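# Latch thermal cycler lids and get idle or paused ones running

## Task

For every thermal cycler whose display reads Idle or Paused at the outset, lower its lid by hand (never let it fall or slam), latch it, and then bring that cycler to Running. A paused run must be resumed, not restarted, and on these cyclers a run must not be ended with STOP or by raising the lid handle mid-run. Any cycler that read Running or Complete at the outset must not have a run started, paused or ended, must keep its status, and must have its lid and plate left untouched; breaking this fails the task. Cyclers are loose on the table and must finish within about a finger's width of their start spot, upright and barely rotated. Every plate must stay seated flat in its block. Nothing may depend on the robot holding it in place at the end. Finish by opening the gripper and moving the arm away.

## Robot and tools

Robot: one Franka FR3 arm with a Robotiq 2F-140 parallel gripper. All positions and orientations are in the scene frame: origin on the table surface under the arm base, +z up, +x forward from the base, +y to the left when facing along +x. The base may sit slightly tilted on its mount, and the reported hand position gets less accurate at long reach.

Gripper geometry: the fingers extend along the gripper's own +z axis and close along its y axis. end_effector_position is the point midway between the pads when closed; closed fingertips stick out about 33 mm past it, open ones about 9 mm. Closing pushes the tips roughly 24 mm further out, so keep that clearance above surfaces.

The row: every motion command is a single list of 10 numbers, [x, y, z, qw, qx, qy, qz, position, force_limit, speed]. x, y, z is an absolute target for the grip point in metres; qw, qx, qy, qz is an absolute target orientation quaternion, w first. Both are poses, not offsets. position runs -1 to +1: +1 fully open (140 mm), about -0.8 pads touching, -1 keeps closing until blocked. force_limit, -1 to +1, sets squeeze force (about 14 N, 60 N, 107 N at -1, 0, +1). speed, -1 to +1, sets finger closing rate (about 30, 140, 250 mm/s). Always resend the intended quaternion; do not copy a drifted one from the last result. A target more than 0.6 m from the last reported position along any gripper axis is rejected and nothing is sent.

Control: each control step is 1/30 s. Per step the commanded pose is clipped to within 70 mm and 16 degrees of the measured one, then damped inverse kinematics tracks it, favouring position over orientation. The elbow cannot fully straighten.

Tools:
- execute_actions {actions, pictures}: actions holds at most one item. Empty list = just read the state. {rows: [...], steps: n} plays 1 to 15 rows, one per step, repeating the final row if steps exceeds the row count (steps up to 15, default 15). {steps: n} alone waits up to 300 steps counted from the previous result, your thinking time included. pictures (true/false) toggles the camera images.
- move {target, speed}: target is one 10-number row; the gripper follows a straight path to it lasting 0.5 to 10 s (cut off at 10 s). speed is the path's top speed in m/s, 0.002 to 0.5, default 0.25; rotation is capped at twice that in rad/s. It takes the shorter rotation. It does not stop for obstacles, can lag or overshoot, and hits harder when fast or when the target lies deep past a contact. Finger values apply at the start.
- wait {seconds}: 0 to 10 s with no new commands.
- zoom_image {camera, region}: camera is cam_head_left (672x504), cam_head_right (672x504) or cam_wrist (616x616); region is [x0, y0, x1, y1] pixels from the top-left, at most 504x504. Useful for reading cycler displays.
- read_manual {section}: only "licences"; no motion.
- finished_scene {scene}: ends and grades the current scene; irreversible.

Result lines: the state gives end_effector_position and end_effector_quat_wxyz, joint positions (base to tip), position_measured (gripper counts: 3 open, 230 pads together, nonlinear) and object_status: 0 moving, 1 blocked while opening, 2 blocked while closing (a real grip), 3 reached target or pads met. Stopped fingers stay put until a new position value differs by 0.01 or more; to squeeze harder, raise force_limit and switch position between -1 and -0.98. "pose unreachable" and HELD mark steps the clearance check altered or blocked (the mounting post counts as arm). "Hand target" is the pose the controller currently drives toward; after an action the arm only continues to the last clipped pose, so large moves may need follow-ups. A move adds a "move:" line: done, off_target, moving, held or fault, plus limits such as paced (target clipped) or held (some steps blocked, after which it may jump fast), and distance to target.

Faults: contact torque reaching a joint's load limit (waist, shoulder 20; upper arm roll, elbow 18; forearm roll, wrist pitch, wrist roll 12 N m, held weight included) freezes the arm 10 s and drops the rest of the call. Sustained loads heat motors; MOTOR HOT warns, and an OVER-TEMPERATURE FAULT brakes the arm until cool. Joint ranges are listed in the URDF.

Task procedure hints: read each display first. A lid counts as latched only when fully closed with its handle pressed down onto its stop. If a closed lid is not latched, flip the handle fully up, then down onto the stop while still holding it. START or the RESUME soft key works only on a latched lid. Lower lids gently, press buttons lightly, never shove or knock cyclers or anything off the table, and do not touch cyclers that started Running or Complete. Release and retract before ending the scene.

Each tool is called as a command line: name --argument value for each argument, lists and objects as JSON in quotes; but a table of rows of numbers goes row by row, as --pt "numbers of a row", without its own name.

## Session

execute_actions --actions '[]'

Scene clock: 0.00 s of 7800.00 s.
end_effector_position=(+0.2865, +0.4547, +0.3870) position_measured=3 object_status=3 end_effector_quat_wxyz=(-0.038, +0.969, -0.145, +0.197)
Joint positions: [ 1.133 -0.256  0.077 -2.109 -0.37   2.003  0.032]
Joint velocities: [ 0.001 -0.     0.    -0.002  0.001 -0.     0.001]
Hand target: +0.286, +0.455, +0.387; -0.038, +0.969, -0.145, +0.197

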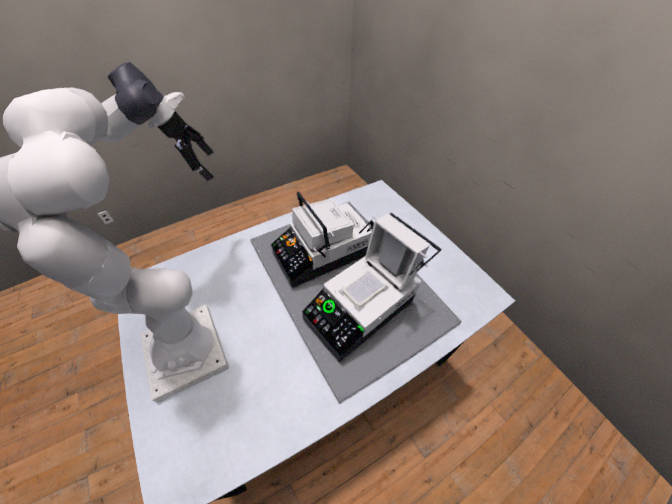

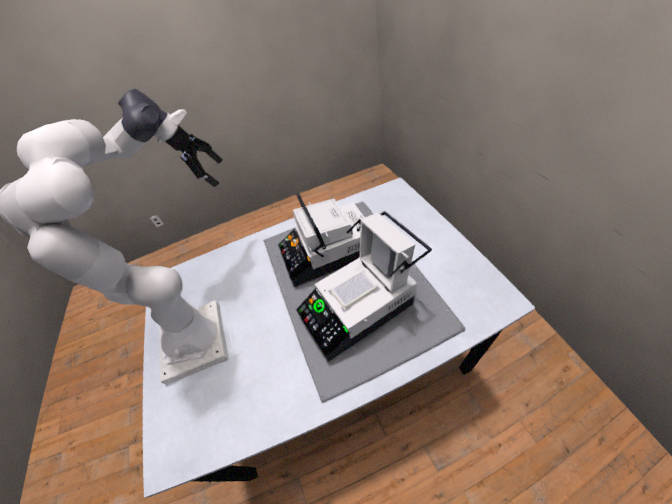

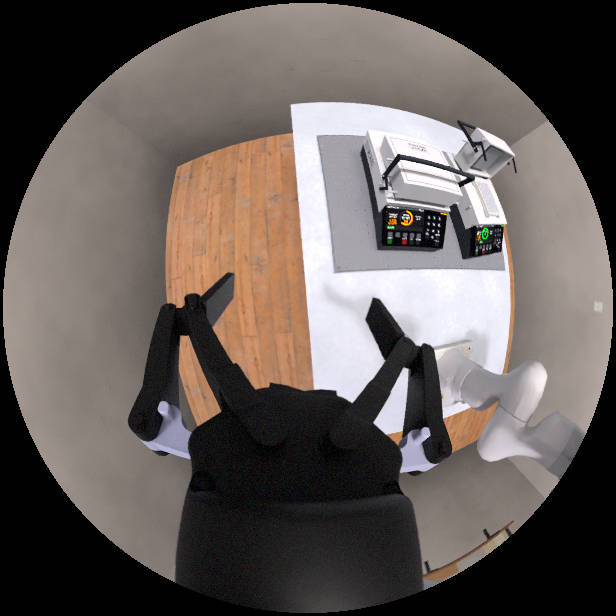

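zoom_image --camera "cam_head_left" --region '[250, 180, 450, 370]'

zoom_image --camera "cam_wrist" --region '[350, 110, 530, 270]'

zoom_image --camera "cam_head_right" --region '[260, 180, 450, 370]'

Region (250, 180, 450, 370) of cam_head_left's 672x504 image, scaled by 2.520, with more detail than that image has; it fills the top 479 rows of this view, and the rest is white.

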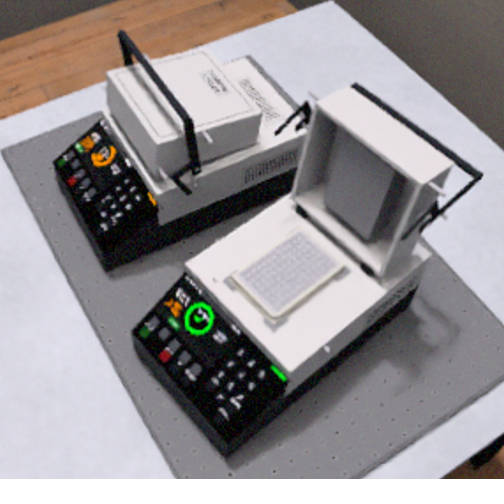

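Region (350, 110, 530, 270) of cam_wrist's 616x616 image, scaled by 2.800, with more detail than that image has.

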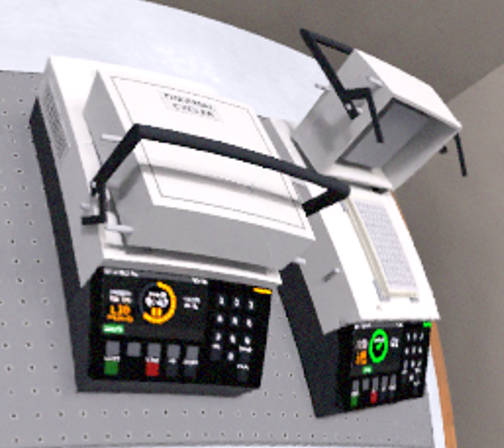

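Region (260, 180, 450, 370) of cam_head_right's 672x504 image, scaled by 2.653, with more detail than that image has.

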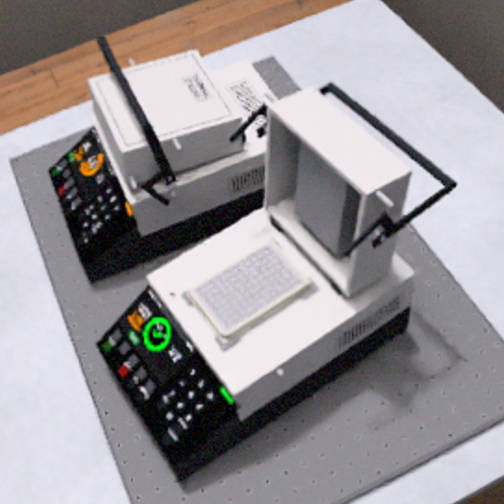

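move --target '[0.45, 0.25, 0.43, 0, 0.76266, -0.64679, 0, 1, 0, 0]' --speed 0.1

zoom_image --camera "cam_wrist" --region '[100, 60, 500, 330]'

Scene clock: 46.47 s of 7800.00 s.
end_effector_position=(+0.4501, +0.2469, +0.4300) position_measured=3 object_status=3 end_effector_quat_wxyz=(+0.004, +0.766, -0.643, +0.005)
Joint positions: [ 0.779 -0.128 -0.225 -1.775 -0.035  1.639  0.35 ]
Joint velocities: [-0.001  0.003  0.     0.001  0.005 -0.01   0.017]
Hand target: +0.449, +0.247, +0.429; +0.006, +0.762, -0.647, +0.003
Off the commanded pose: 0.003 m, 1 deg.
After step 90, 37.23 s passed at rest.
move: done

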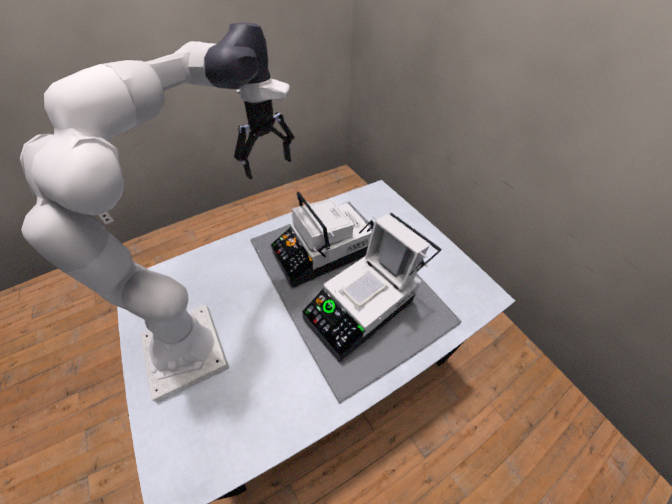

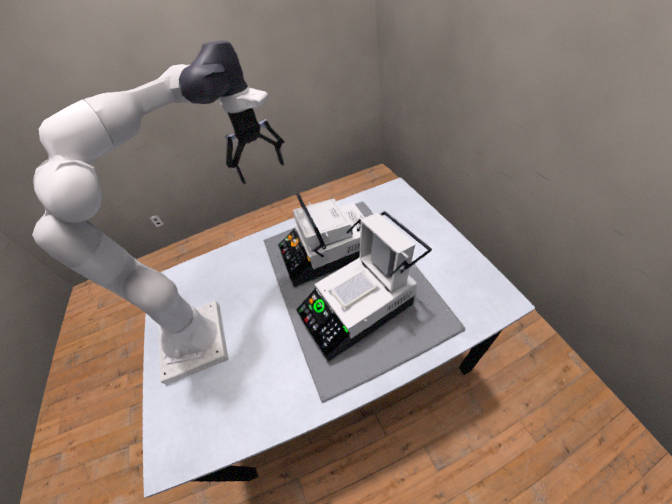

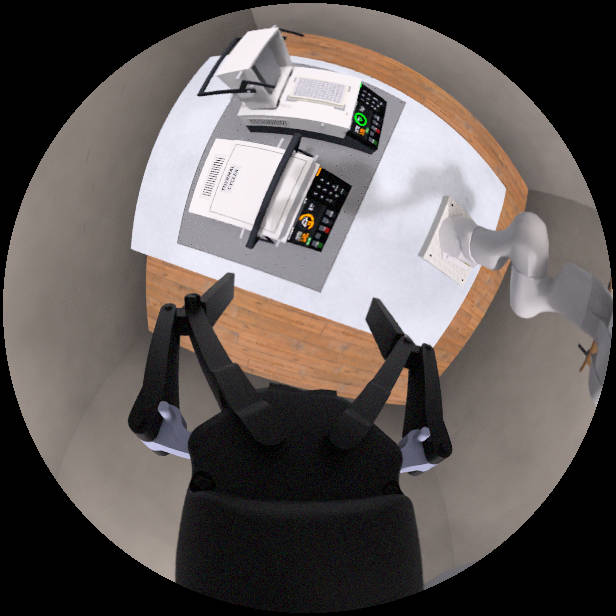

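Region (100, 60, 500, 330) of cam_wrist's 616x616 image, scaled by 1.260, with more detail than that image has; it fills the top 340 rows of this view, and the rest is white.

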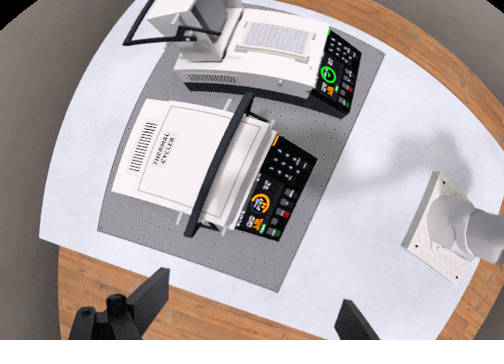

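zoom_image --camera "cam_head_left" --region '[265, 185, 385, 295]'

zoom_image --camera "cam_wrist" --region '[170, 110, 370, 270]'

Region (265, 185, 385, 295) of cam_head_left's 672x504 image, scaled by 4.200, with more detail than that image has; it fills the top 462 rows of this view, and the rest is white.

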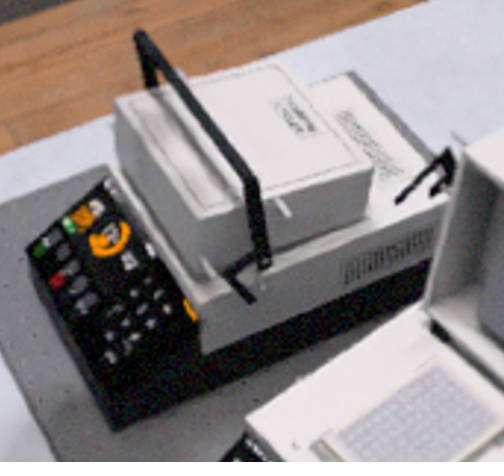

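Region (170, 110, 370, 270) of cam_wrist's 616x616 image, scaled by 2.520, with more detail than that image has; it fills the top 403 rows of this view, and the rest is white.

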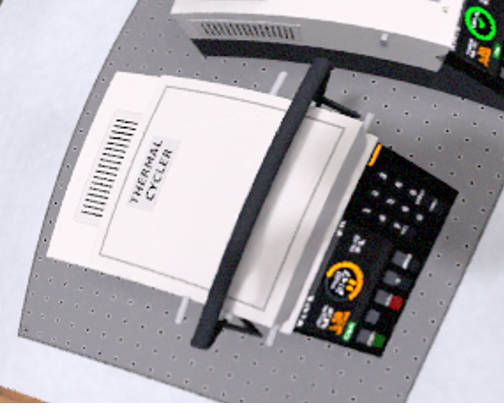

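move --target '[0.42, 0.16, 0.36, -0.1735, -0.0258, -0.9845, 0.0045, -1, 0, 0]' --speed 0.1

Scene clock: 152.87 s of 7800.00 s.
end_effector_position=(+0.4182, +0.1626, +0.3610) position_measured=233 object_status=3 end_effector_quat_wxyz=(+0.169, +0.017, +0.985, +0.000)
Joint positions: [ 0.042 -0.675  0.374 -2.511  0.144  2.181  1.883]
Joint velocities: [-0.003  0.     0.004  0.     0.006 -0.     0.022]
Hand target: +0.418, +0.163, +0.362; +0.171, +0.023, +0.985, +0.002
Off the commanded pose: 0.003 m, 1 deg.
After step 90, 93.77 s passed at rest.
move: done

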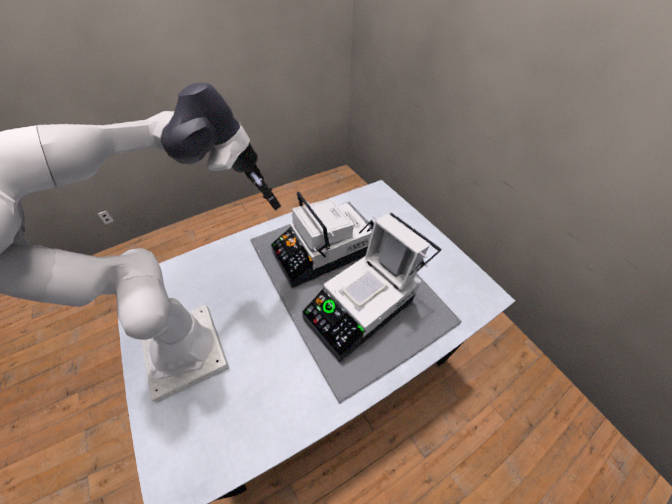

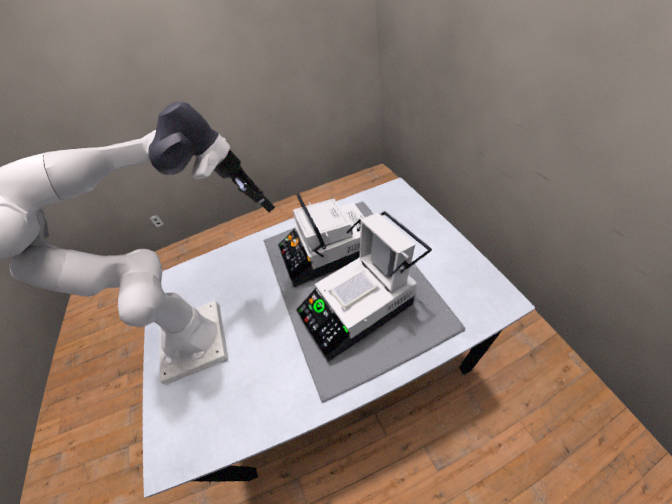

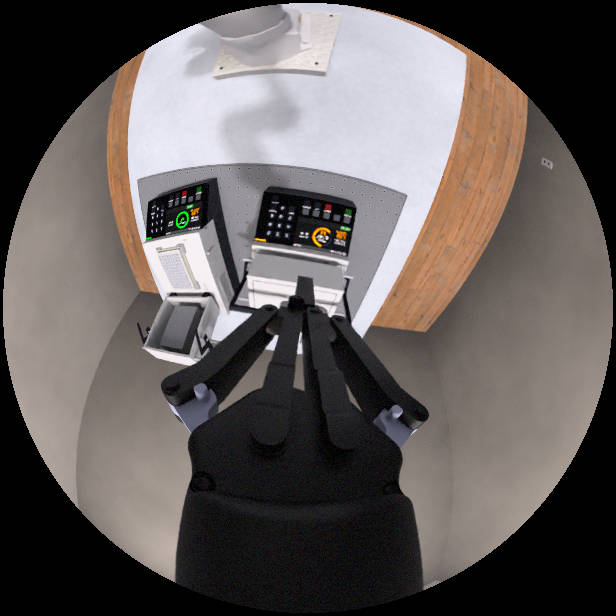

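move --target '[0.47, 0.16, 0.335, -0.1735, -0.0258, -0.9845, 0.0045, -1, 0, 0]' --speed 0.04

zoom_image --camera "cam_head_left" --region '[240, 150, 390, 290]'

zoom_image --camera "cam_head_right" --region '[240, 150, 390, 290]'

Scene clock: 179.83 s of 7800.00 s.
end_effector_position=(+0.4690, +0.1601, +0.3345) position_measured=233 object_status=3 end_effector_quat_wxyz=(+0.172, +0.024, +0.985, -0.004)
Joint positions: [-0.044 -0.507  0.43  -2.458  0.109  2.304  1.896]
Joint velocities: [-0.007 -0.001  0.006  0.     0.001  0.007  0.001]
Hand target: +0.470, +0.160, +0.335; +0.174, +0.026, +0.984, -0.004
Off the commanded pose: 0.001 m, 0 deg.
After step 90, 22.13 s passed at rest.
move: done

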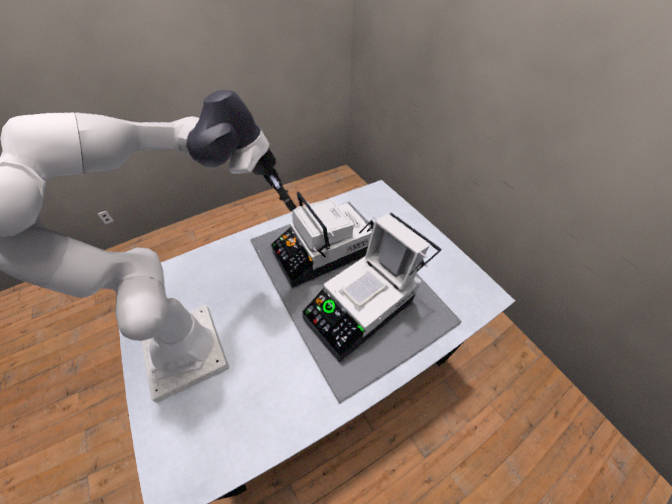

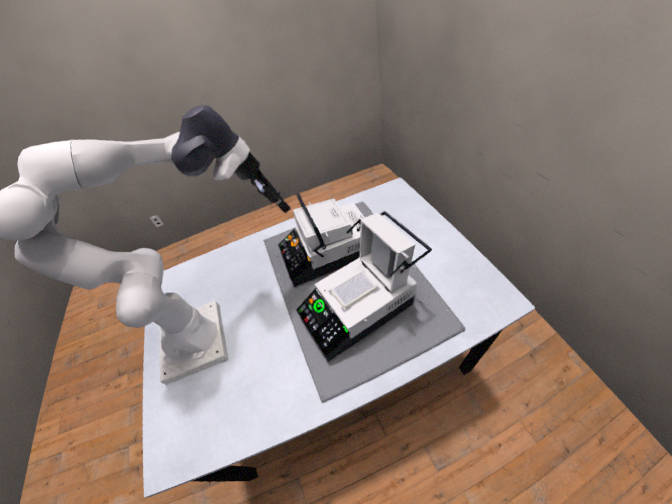

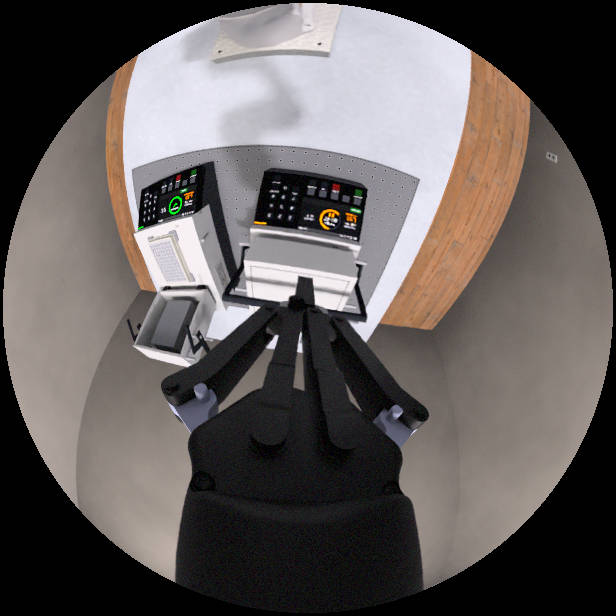

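Region (240, 150, 390, 290) of cam_head_left's 672x504 image, scaled by 3.360, with more detail than that image has; it fills the top 470 rows of this view, and the rest is white.

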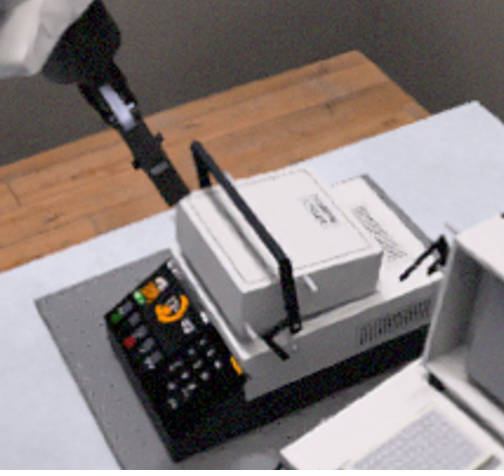

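Region (240, 150, 390, 290) of cam_head_right's 672x504 image, scaled by 3.360, with more detail than that image has; it fills the top 470 rows of this view, and the rest is white.

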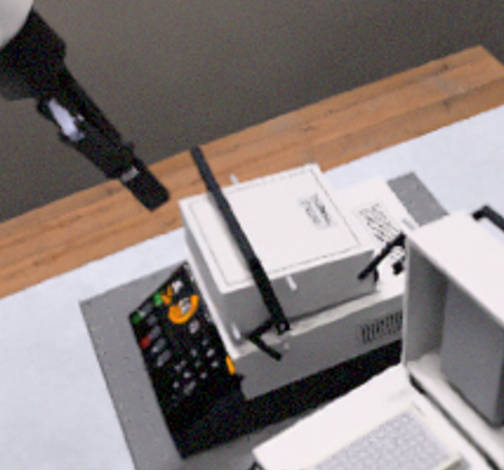

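move --target '[0.485, 0.15, 0.297, -0.1735, -0.0258, -0.9845, 0.0045, -1, 0, 0]' --speed 0.02

zoom_image --camera "cam_head_left" --region '[240, 150, 390, 290]'

zoom_image --camera "cam_head_right" --region '[240, 150, 390, 290]'

Scene clock: 210.77 s of 7800.00 s.
end_effector_position=(+0.4844, +0.1507, +0.2978) position_measured=233 object_status=3 end_effector_quat_wxyz=(+0.173, +0.027, +0.985, -0.003)
Joint positions: [-0.071 -0.434  0.442 -2.5    0.091  2.419  1.896]
Joint velocities: [-0.     0.     0.001  0.    -0.002  0.018  0.001]
Hand target: +0.485, +0.150, +0.297; +0.173, +0.026, +0.985, -0.004
Off the commanded pose: 0.001 m, 0 deg.
After step 90, 25.60 s passed at rest.
move: done

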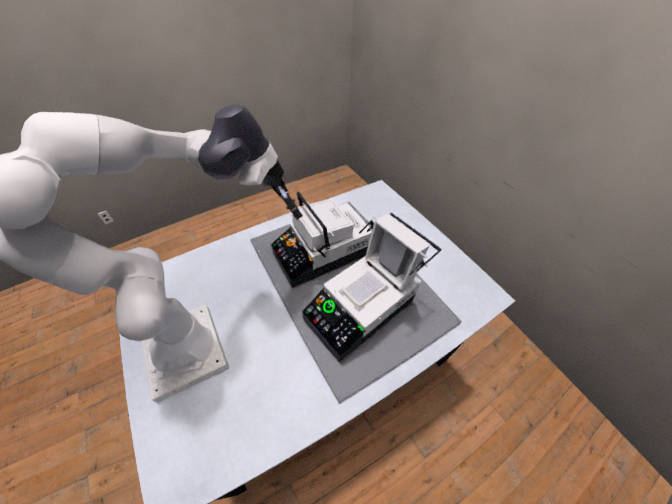

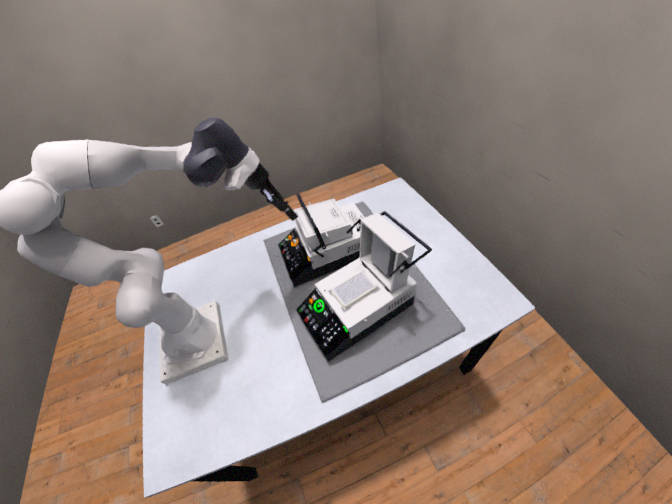

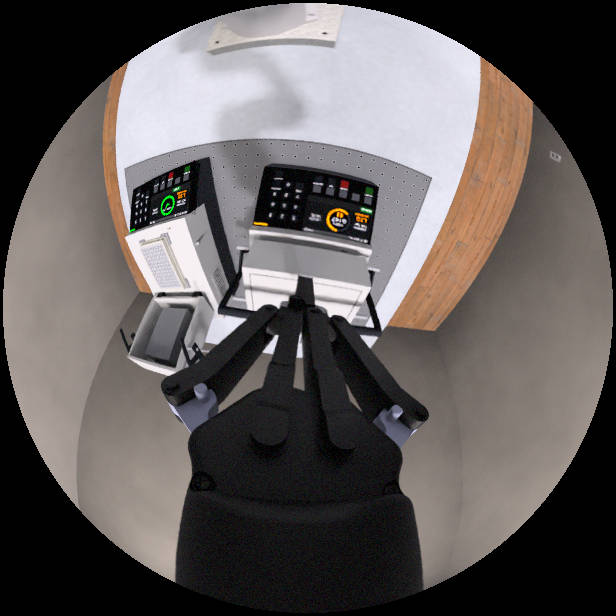

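Region (240, 150, 390, 290) of cam_head_left's 672x504 image, scaled by 3.360, with more detail than that image has; it fills the top 470 rows of this view, and the rest is white.

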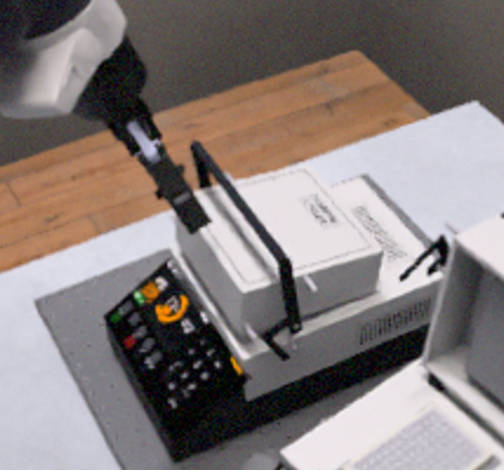

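Region (240, 150, 390, 290) of cam_head_right's 672x504 image, scaled by 3.360, with more detail than that image has; it fills the top 470 rows of this view, and the rest is white.

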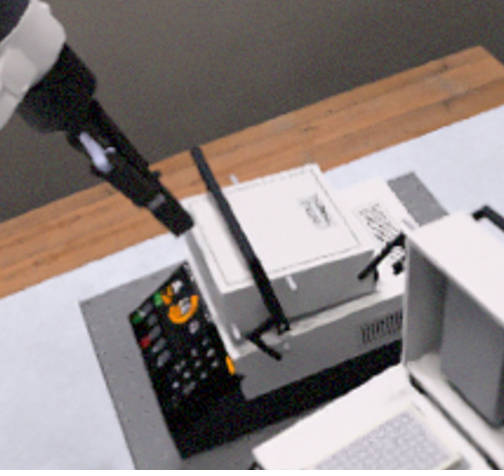

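move --target '[0.515, 0.15, 0.297, -0.1735, -0.0258, -0.9845, 0.0045, -1, 0, 0]' --speed 0.008

zoom_image --camera "cam_head_left" --region '[240, 150, 390, 290]'

Scene clock: 226.80 s of 7800.00 s.
end_effector_position=(+0.5140, +0.1496, +0.2971) position_measured=233 object_status=3 end_effector_quat_wxyz=(+0.173, +0.025, +0.985, -0.004)
Joint positions: [-0.128 -0.342  0.475 -2.423  0.056  2.434  1.899]
Joint velocities: [-0.004  0.001  0.006  0.002  0.     0.001  0.002]
Hand target: +0.515, +0.150, +0.297; +0.174, +0.026, +0.984, -0.005
Off the commanded pose: 0.001 m, 0 deg.
After step 90, 9.07 s passed at rest.
move: done

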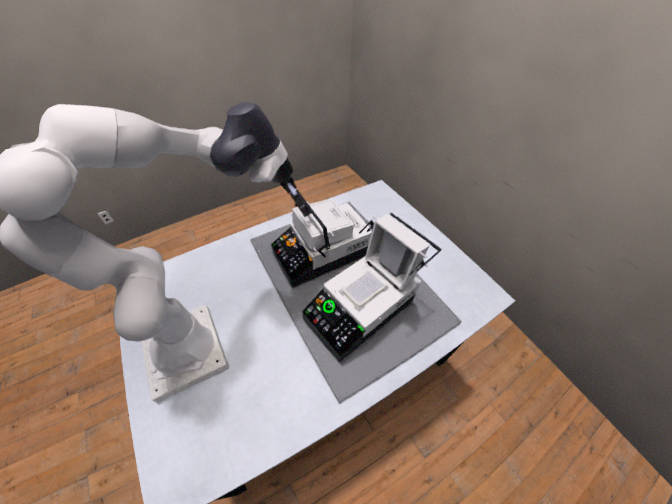

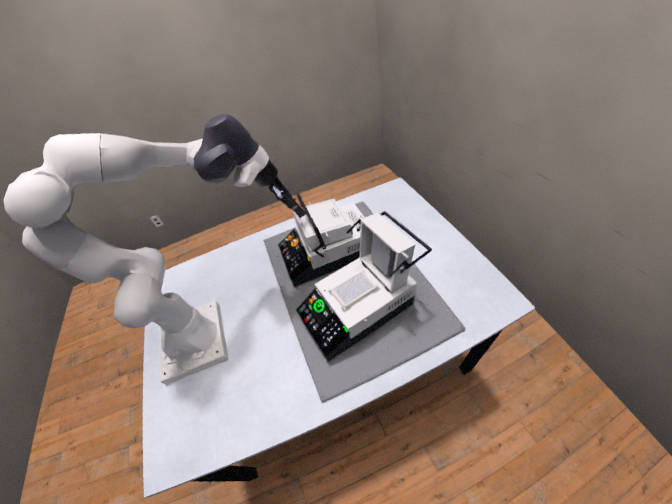

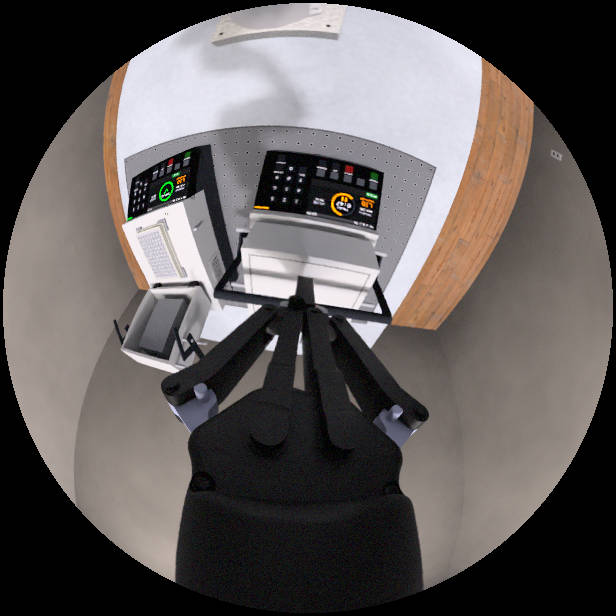

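Region (240, 150, 390, 290) of cam_head_left's 672x504 image, scaled by 3.360, with more detail than that image has; it fills the top 470 rows of this view, and the rest is white.

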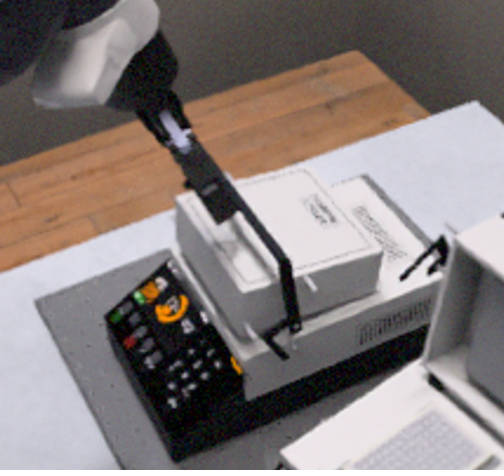

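move --target '[0.535, 0.149, 0.296, -0.1735, -0.0258, -0.9845, 0.0045, -1, 0, 0]' --speed 0.006

zoom_image --camera "cam_head_left" --region '[240, 150, 390, 290]'

Scene clock: 239.57 s of 7800.00 s.
end_effector_position=(+0.5332, +0.1490, +0.2956) position_measured=233 object_status=3 end_effector_quat_wxyz=(+0.172, +0.024, +0.985, -0.005)
Joint positions: [-0.167 -0.281  0.5   -2.37   0.029  2.439  1.905]
Joint velocities: [-0.003 -0.001  0.003 -0.001 -0.002  0.     0.001]
Hand target: +0.535, +0.149, +0.296; +0.174, +0.026, +0.984, -0.005
Off the commanded pose: 0.002 m, 0 deg.
After step 90, 6.07 s passed at rest.
move: done

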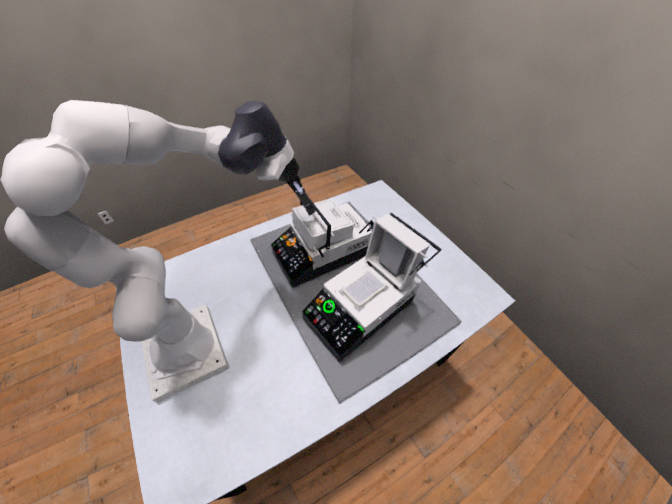

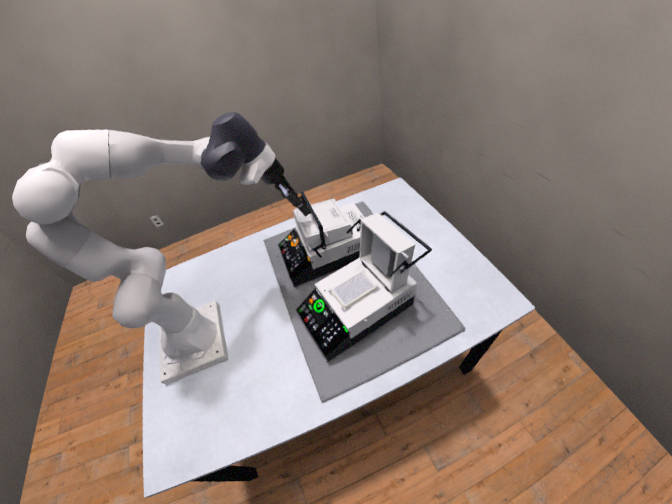

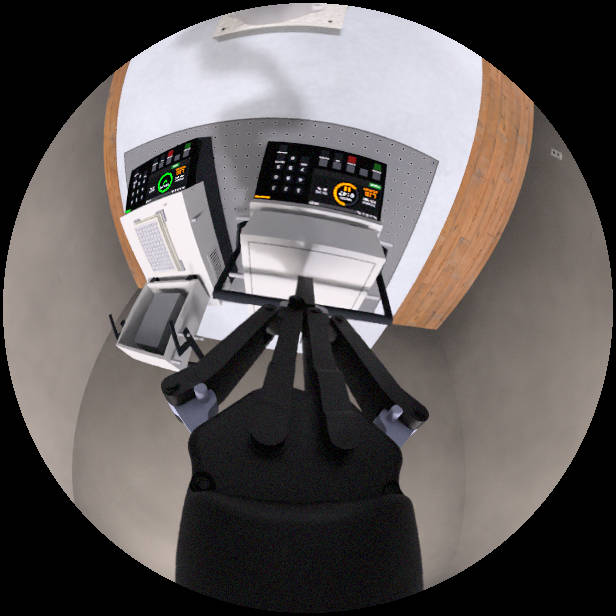

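Region (240, 150, 390, 290) of cam_head_left's 672x504 image, scaled by 3.360, with more detail than that image has; it fills the top 470 rows of this view, and the rest is white.

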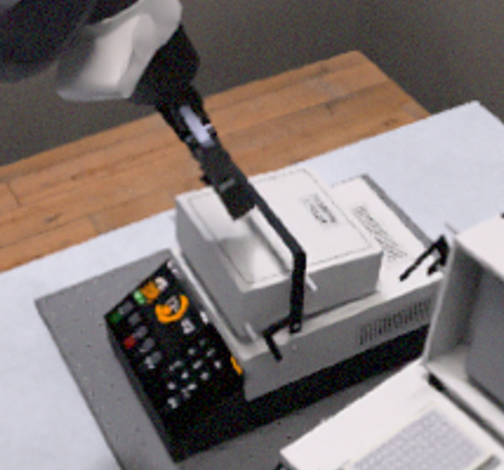

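move --target '[0.546, 0.1485, 0.294, -0.1735, -0.0258, -0.9845, 0.0045, -1, 0, 0]' --speed 0.005

zoom_image --camera "cam_head_left" --region '[240, 150, 390, 290]'

Scene clock: 249.17 s of 7800.00 s.
end_effector_position=(+0.5442, +0.1486, +0.2937) position_measured=233 object_status=3 end_effector_quat_wxyz=(+0.172, +0.024, +0.985, -0.005)
Joint positions: [-0.187 -0.244  0.514 -2.341  0.01   2.445  1.912]
Joint velocities: [-0.004  0.001  0.003  0.001 -0.002 -0.001  0.001]
Hand target: +0.546, +0.148, +0.294; +0.174, +0.026, +0.984, -0.004
Off the commanded pose: 0.002 m, 0 deg.
After step 90, 3.83 s passed at rest.
move: done

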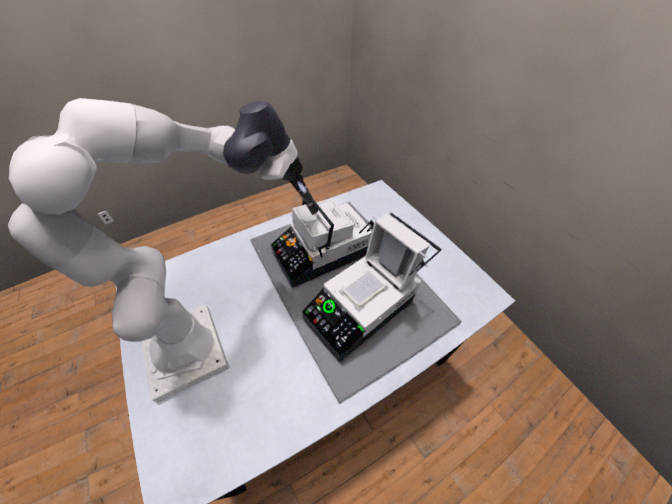

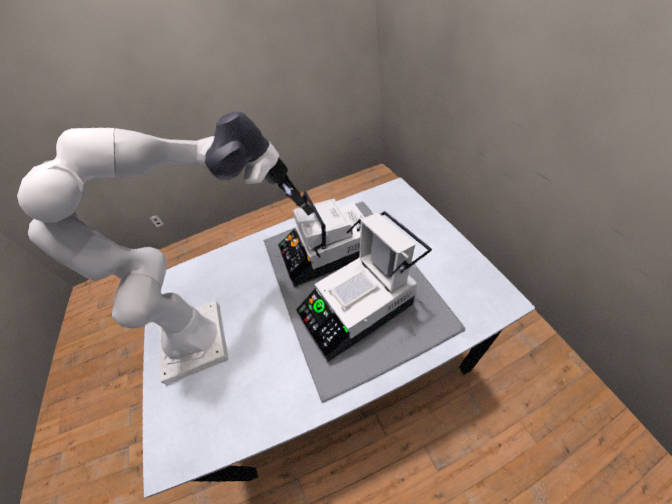

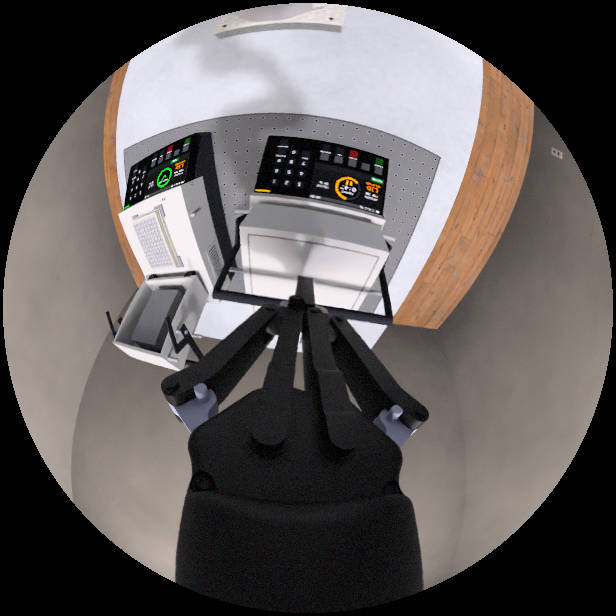

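Region (240, 150, 390, 290) of cam_head_left's 672x504 image, scaled by 3.360, with more detail than that image has; it fills the top 470 rows of this view, and the rest is white.

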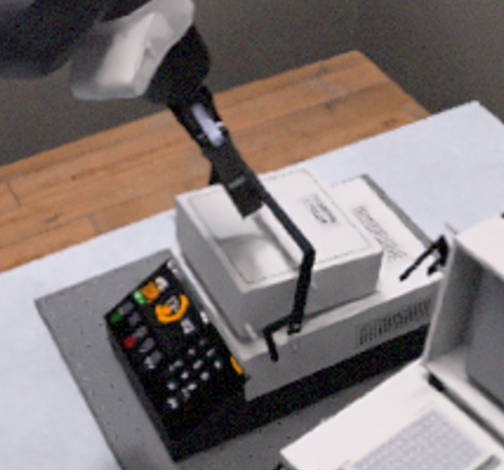

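move --target '[0.554, 0.148, 0.292, -0.1735, -0.0258, -0.9845, 0.0045, -1, 0, 0]' --speed 0.004

zoom_image --camera "cam_head_left" --region '[240, 150, 390, 290]'

Scene clock: 258.53 s of 7800.00 s.
end_effector_position=(+0.5522, +0.1483, +0.2917) position_measured=233 object_status=3 end_effector_quat_wxyz=(+0.172, +0.024, +0.985, -0.005)
Joint positions: [-0.199 -0.217  0.521 -2.321 -0.007  2.45   1.92 ]
Joint velocities: [-0.001  0.001  0.001  0.001 -0.002  0.     0.002]
Hand target: +0.554, +0.148, +0.292; +0.174, +0.026, +0.984, -0.004
Off the commanded pose: 0.002 m, 0 deg.
After step 90, 3.67 s passed at rest.
move: done

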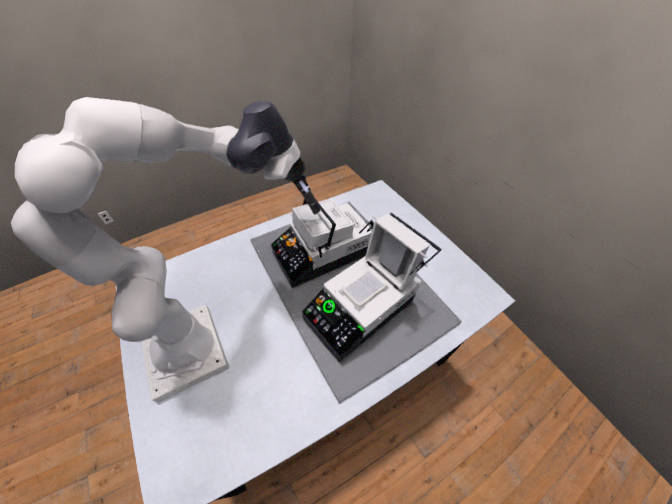

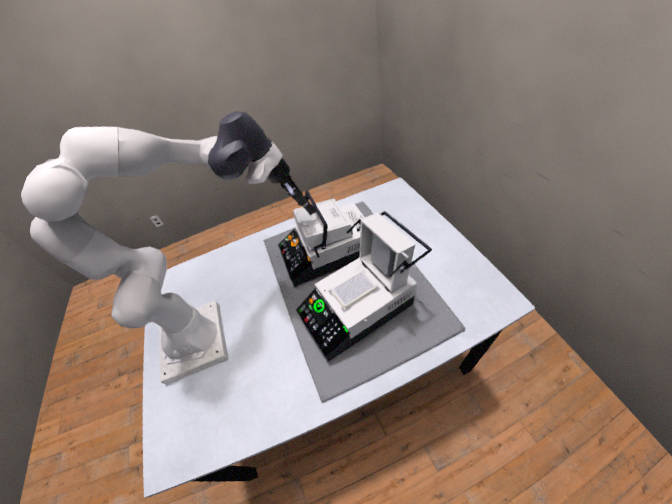

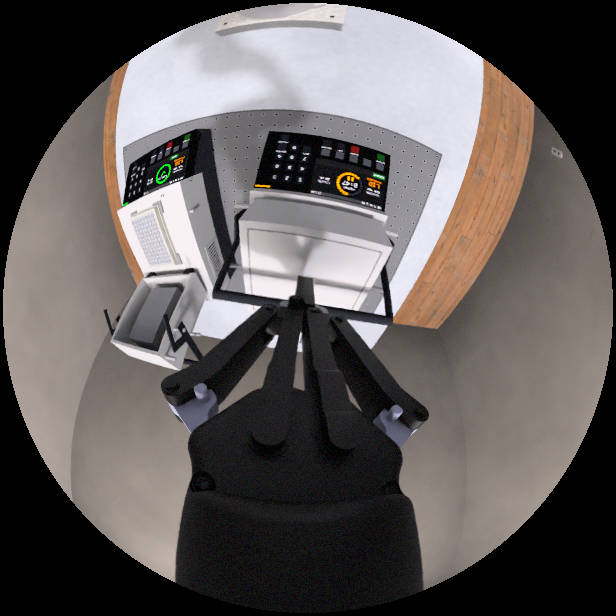

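Region (240, 150, 390, 290) of cam_head_left's 672x504 image, scaled by 3.360, with more detail than that image has; it fills the top 470 rows of this view, and the rest is white.

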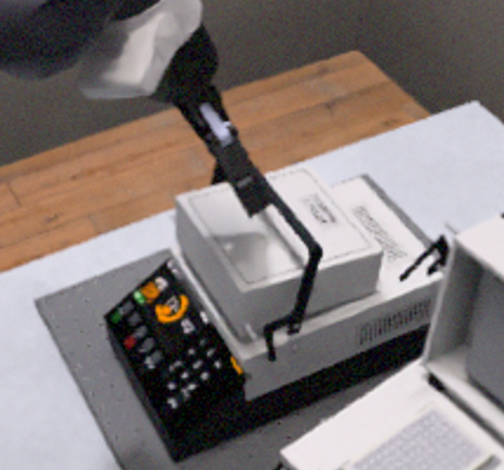

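move --target '[0.566, 0.1475, 0.288, -0.1735, -0.0258, -0.9845, 0.0045, -1, 0, 0]' --speed 0.004

zoom_image --camera "cam_head_left" --region '[240, 150, 390, 290]'

Scene clock: 272.60 s of 7800.00 s.
end_effector_position=(+0.5604, +0.1484, +0.2853) position_measured=233 object_status=3 end_effector_quat_wxyz=(+0.167, +0.023, +0.986, -0.006)
Joint positions: [-0.211 -0.175  0.531 -2.294 -0.036  2.45   1.934]
Joint velocities: [ 0.001 -0.    -0.001  0.001 -0.003  0.     0.004]
Hand target: +0.566, +0.147, +0.288; +0.174, +0.026, +0.984, -0.005
Off the commanded pose: 0.006 m, 1 deg.
After step 90, 7.30 s passed at rest.
move: off_target

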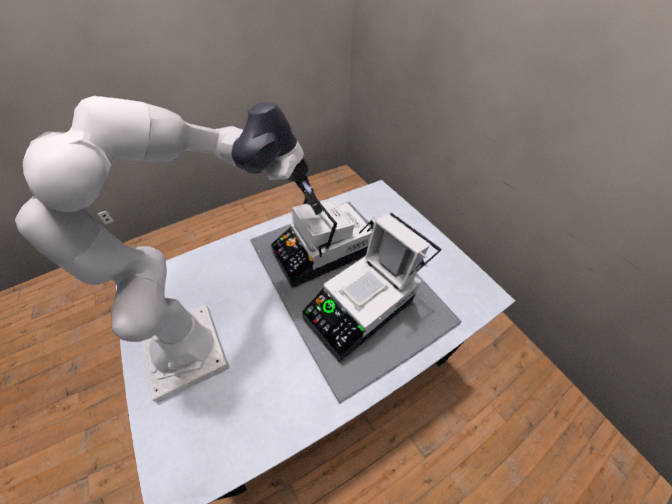

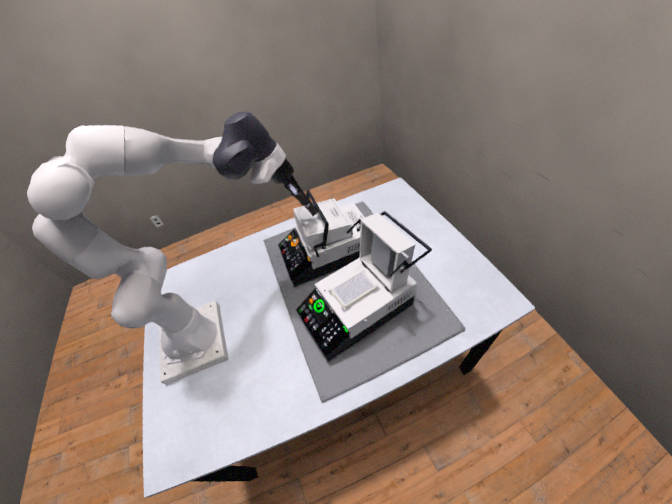

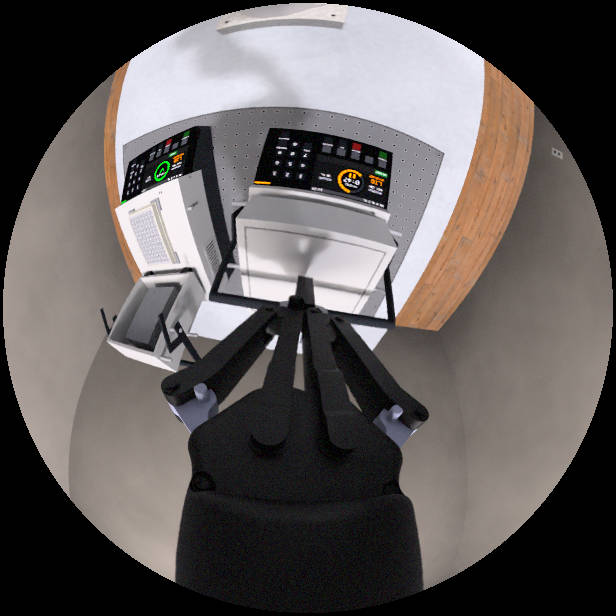

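Region (240, 150, 390, 290) of cam_head_left's 672x504 image, scaled by 3.360, with more detail than that image has; it fills the top 470 rows of this view, and the rest is white.

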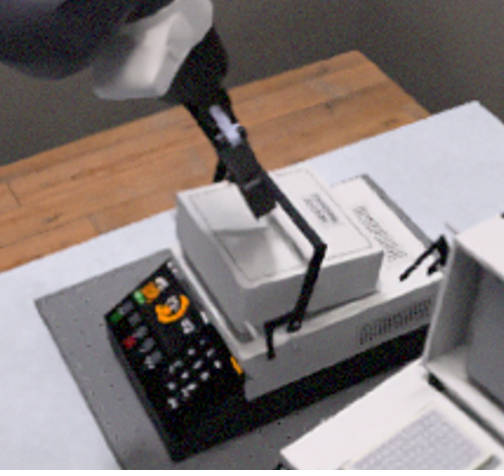

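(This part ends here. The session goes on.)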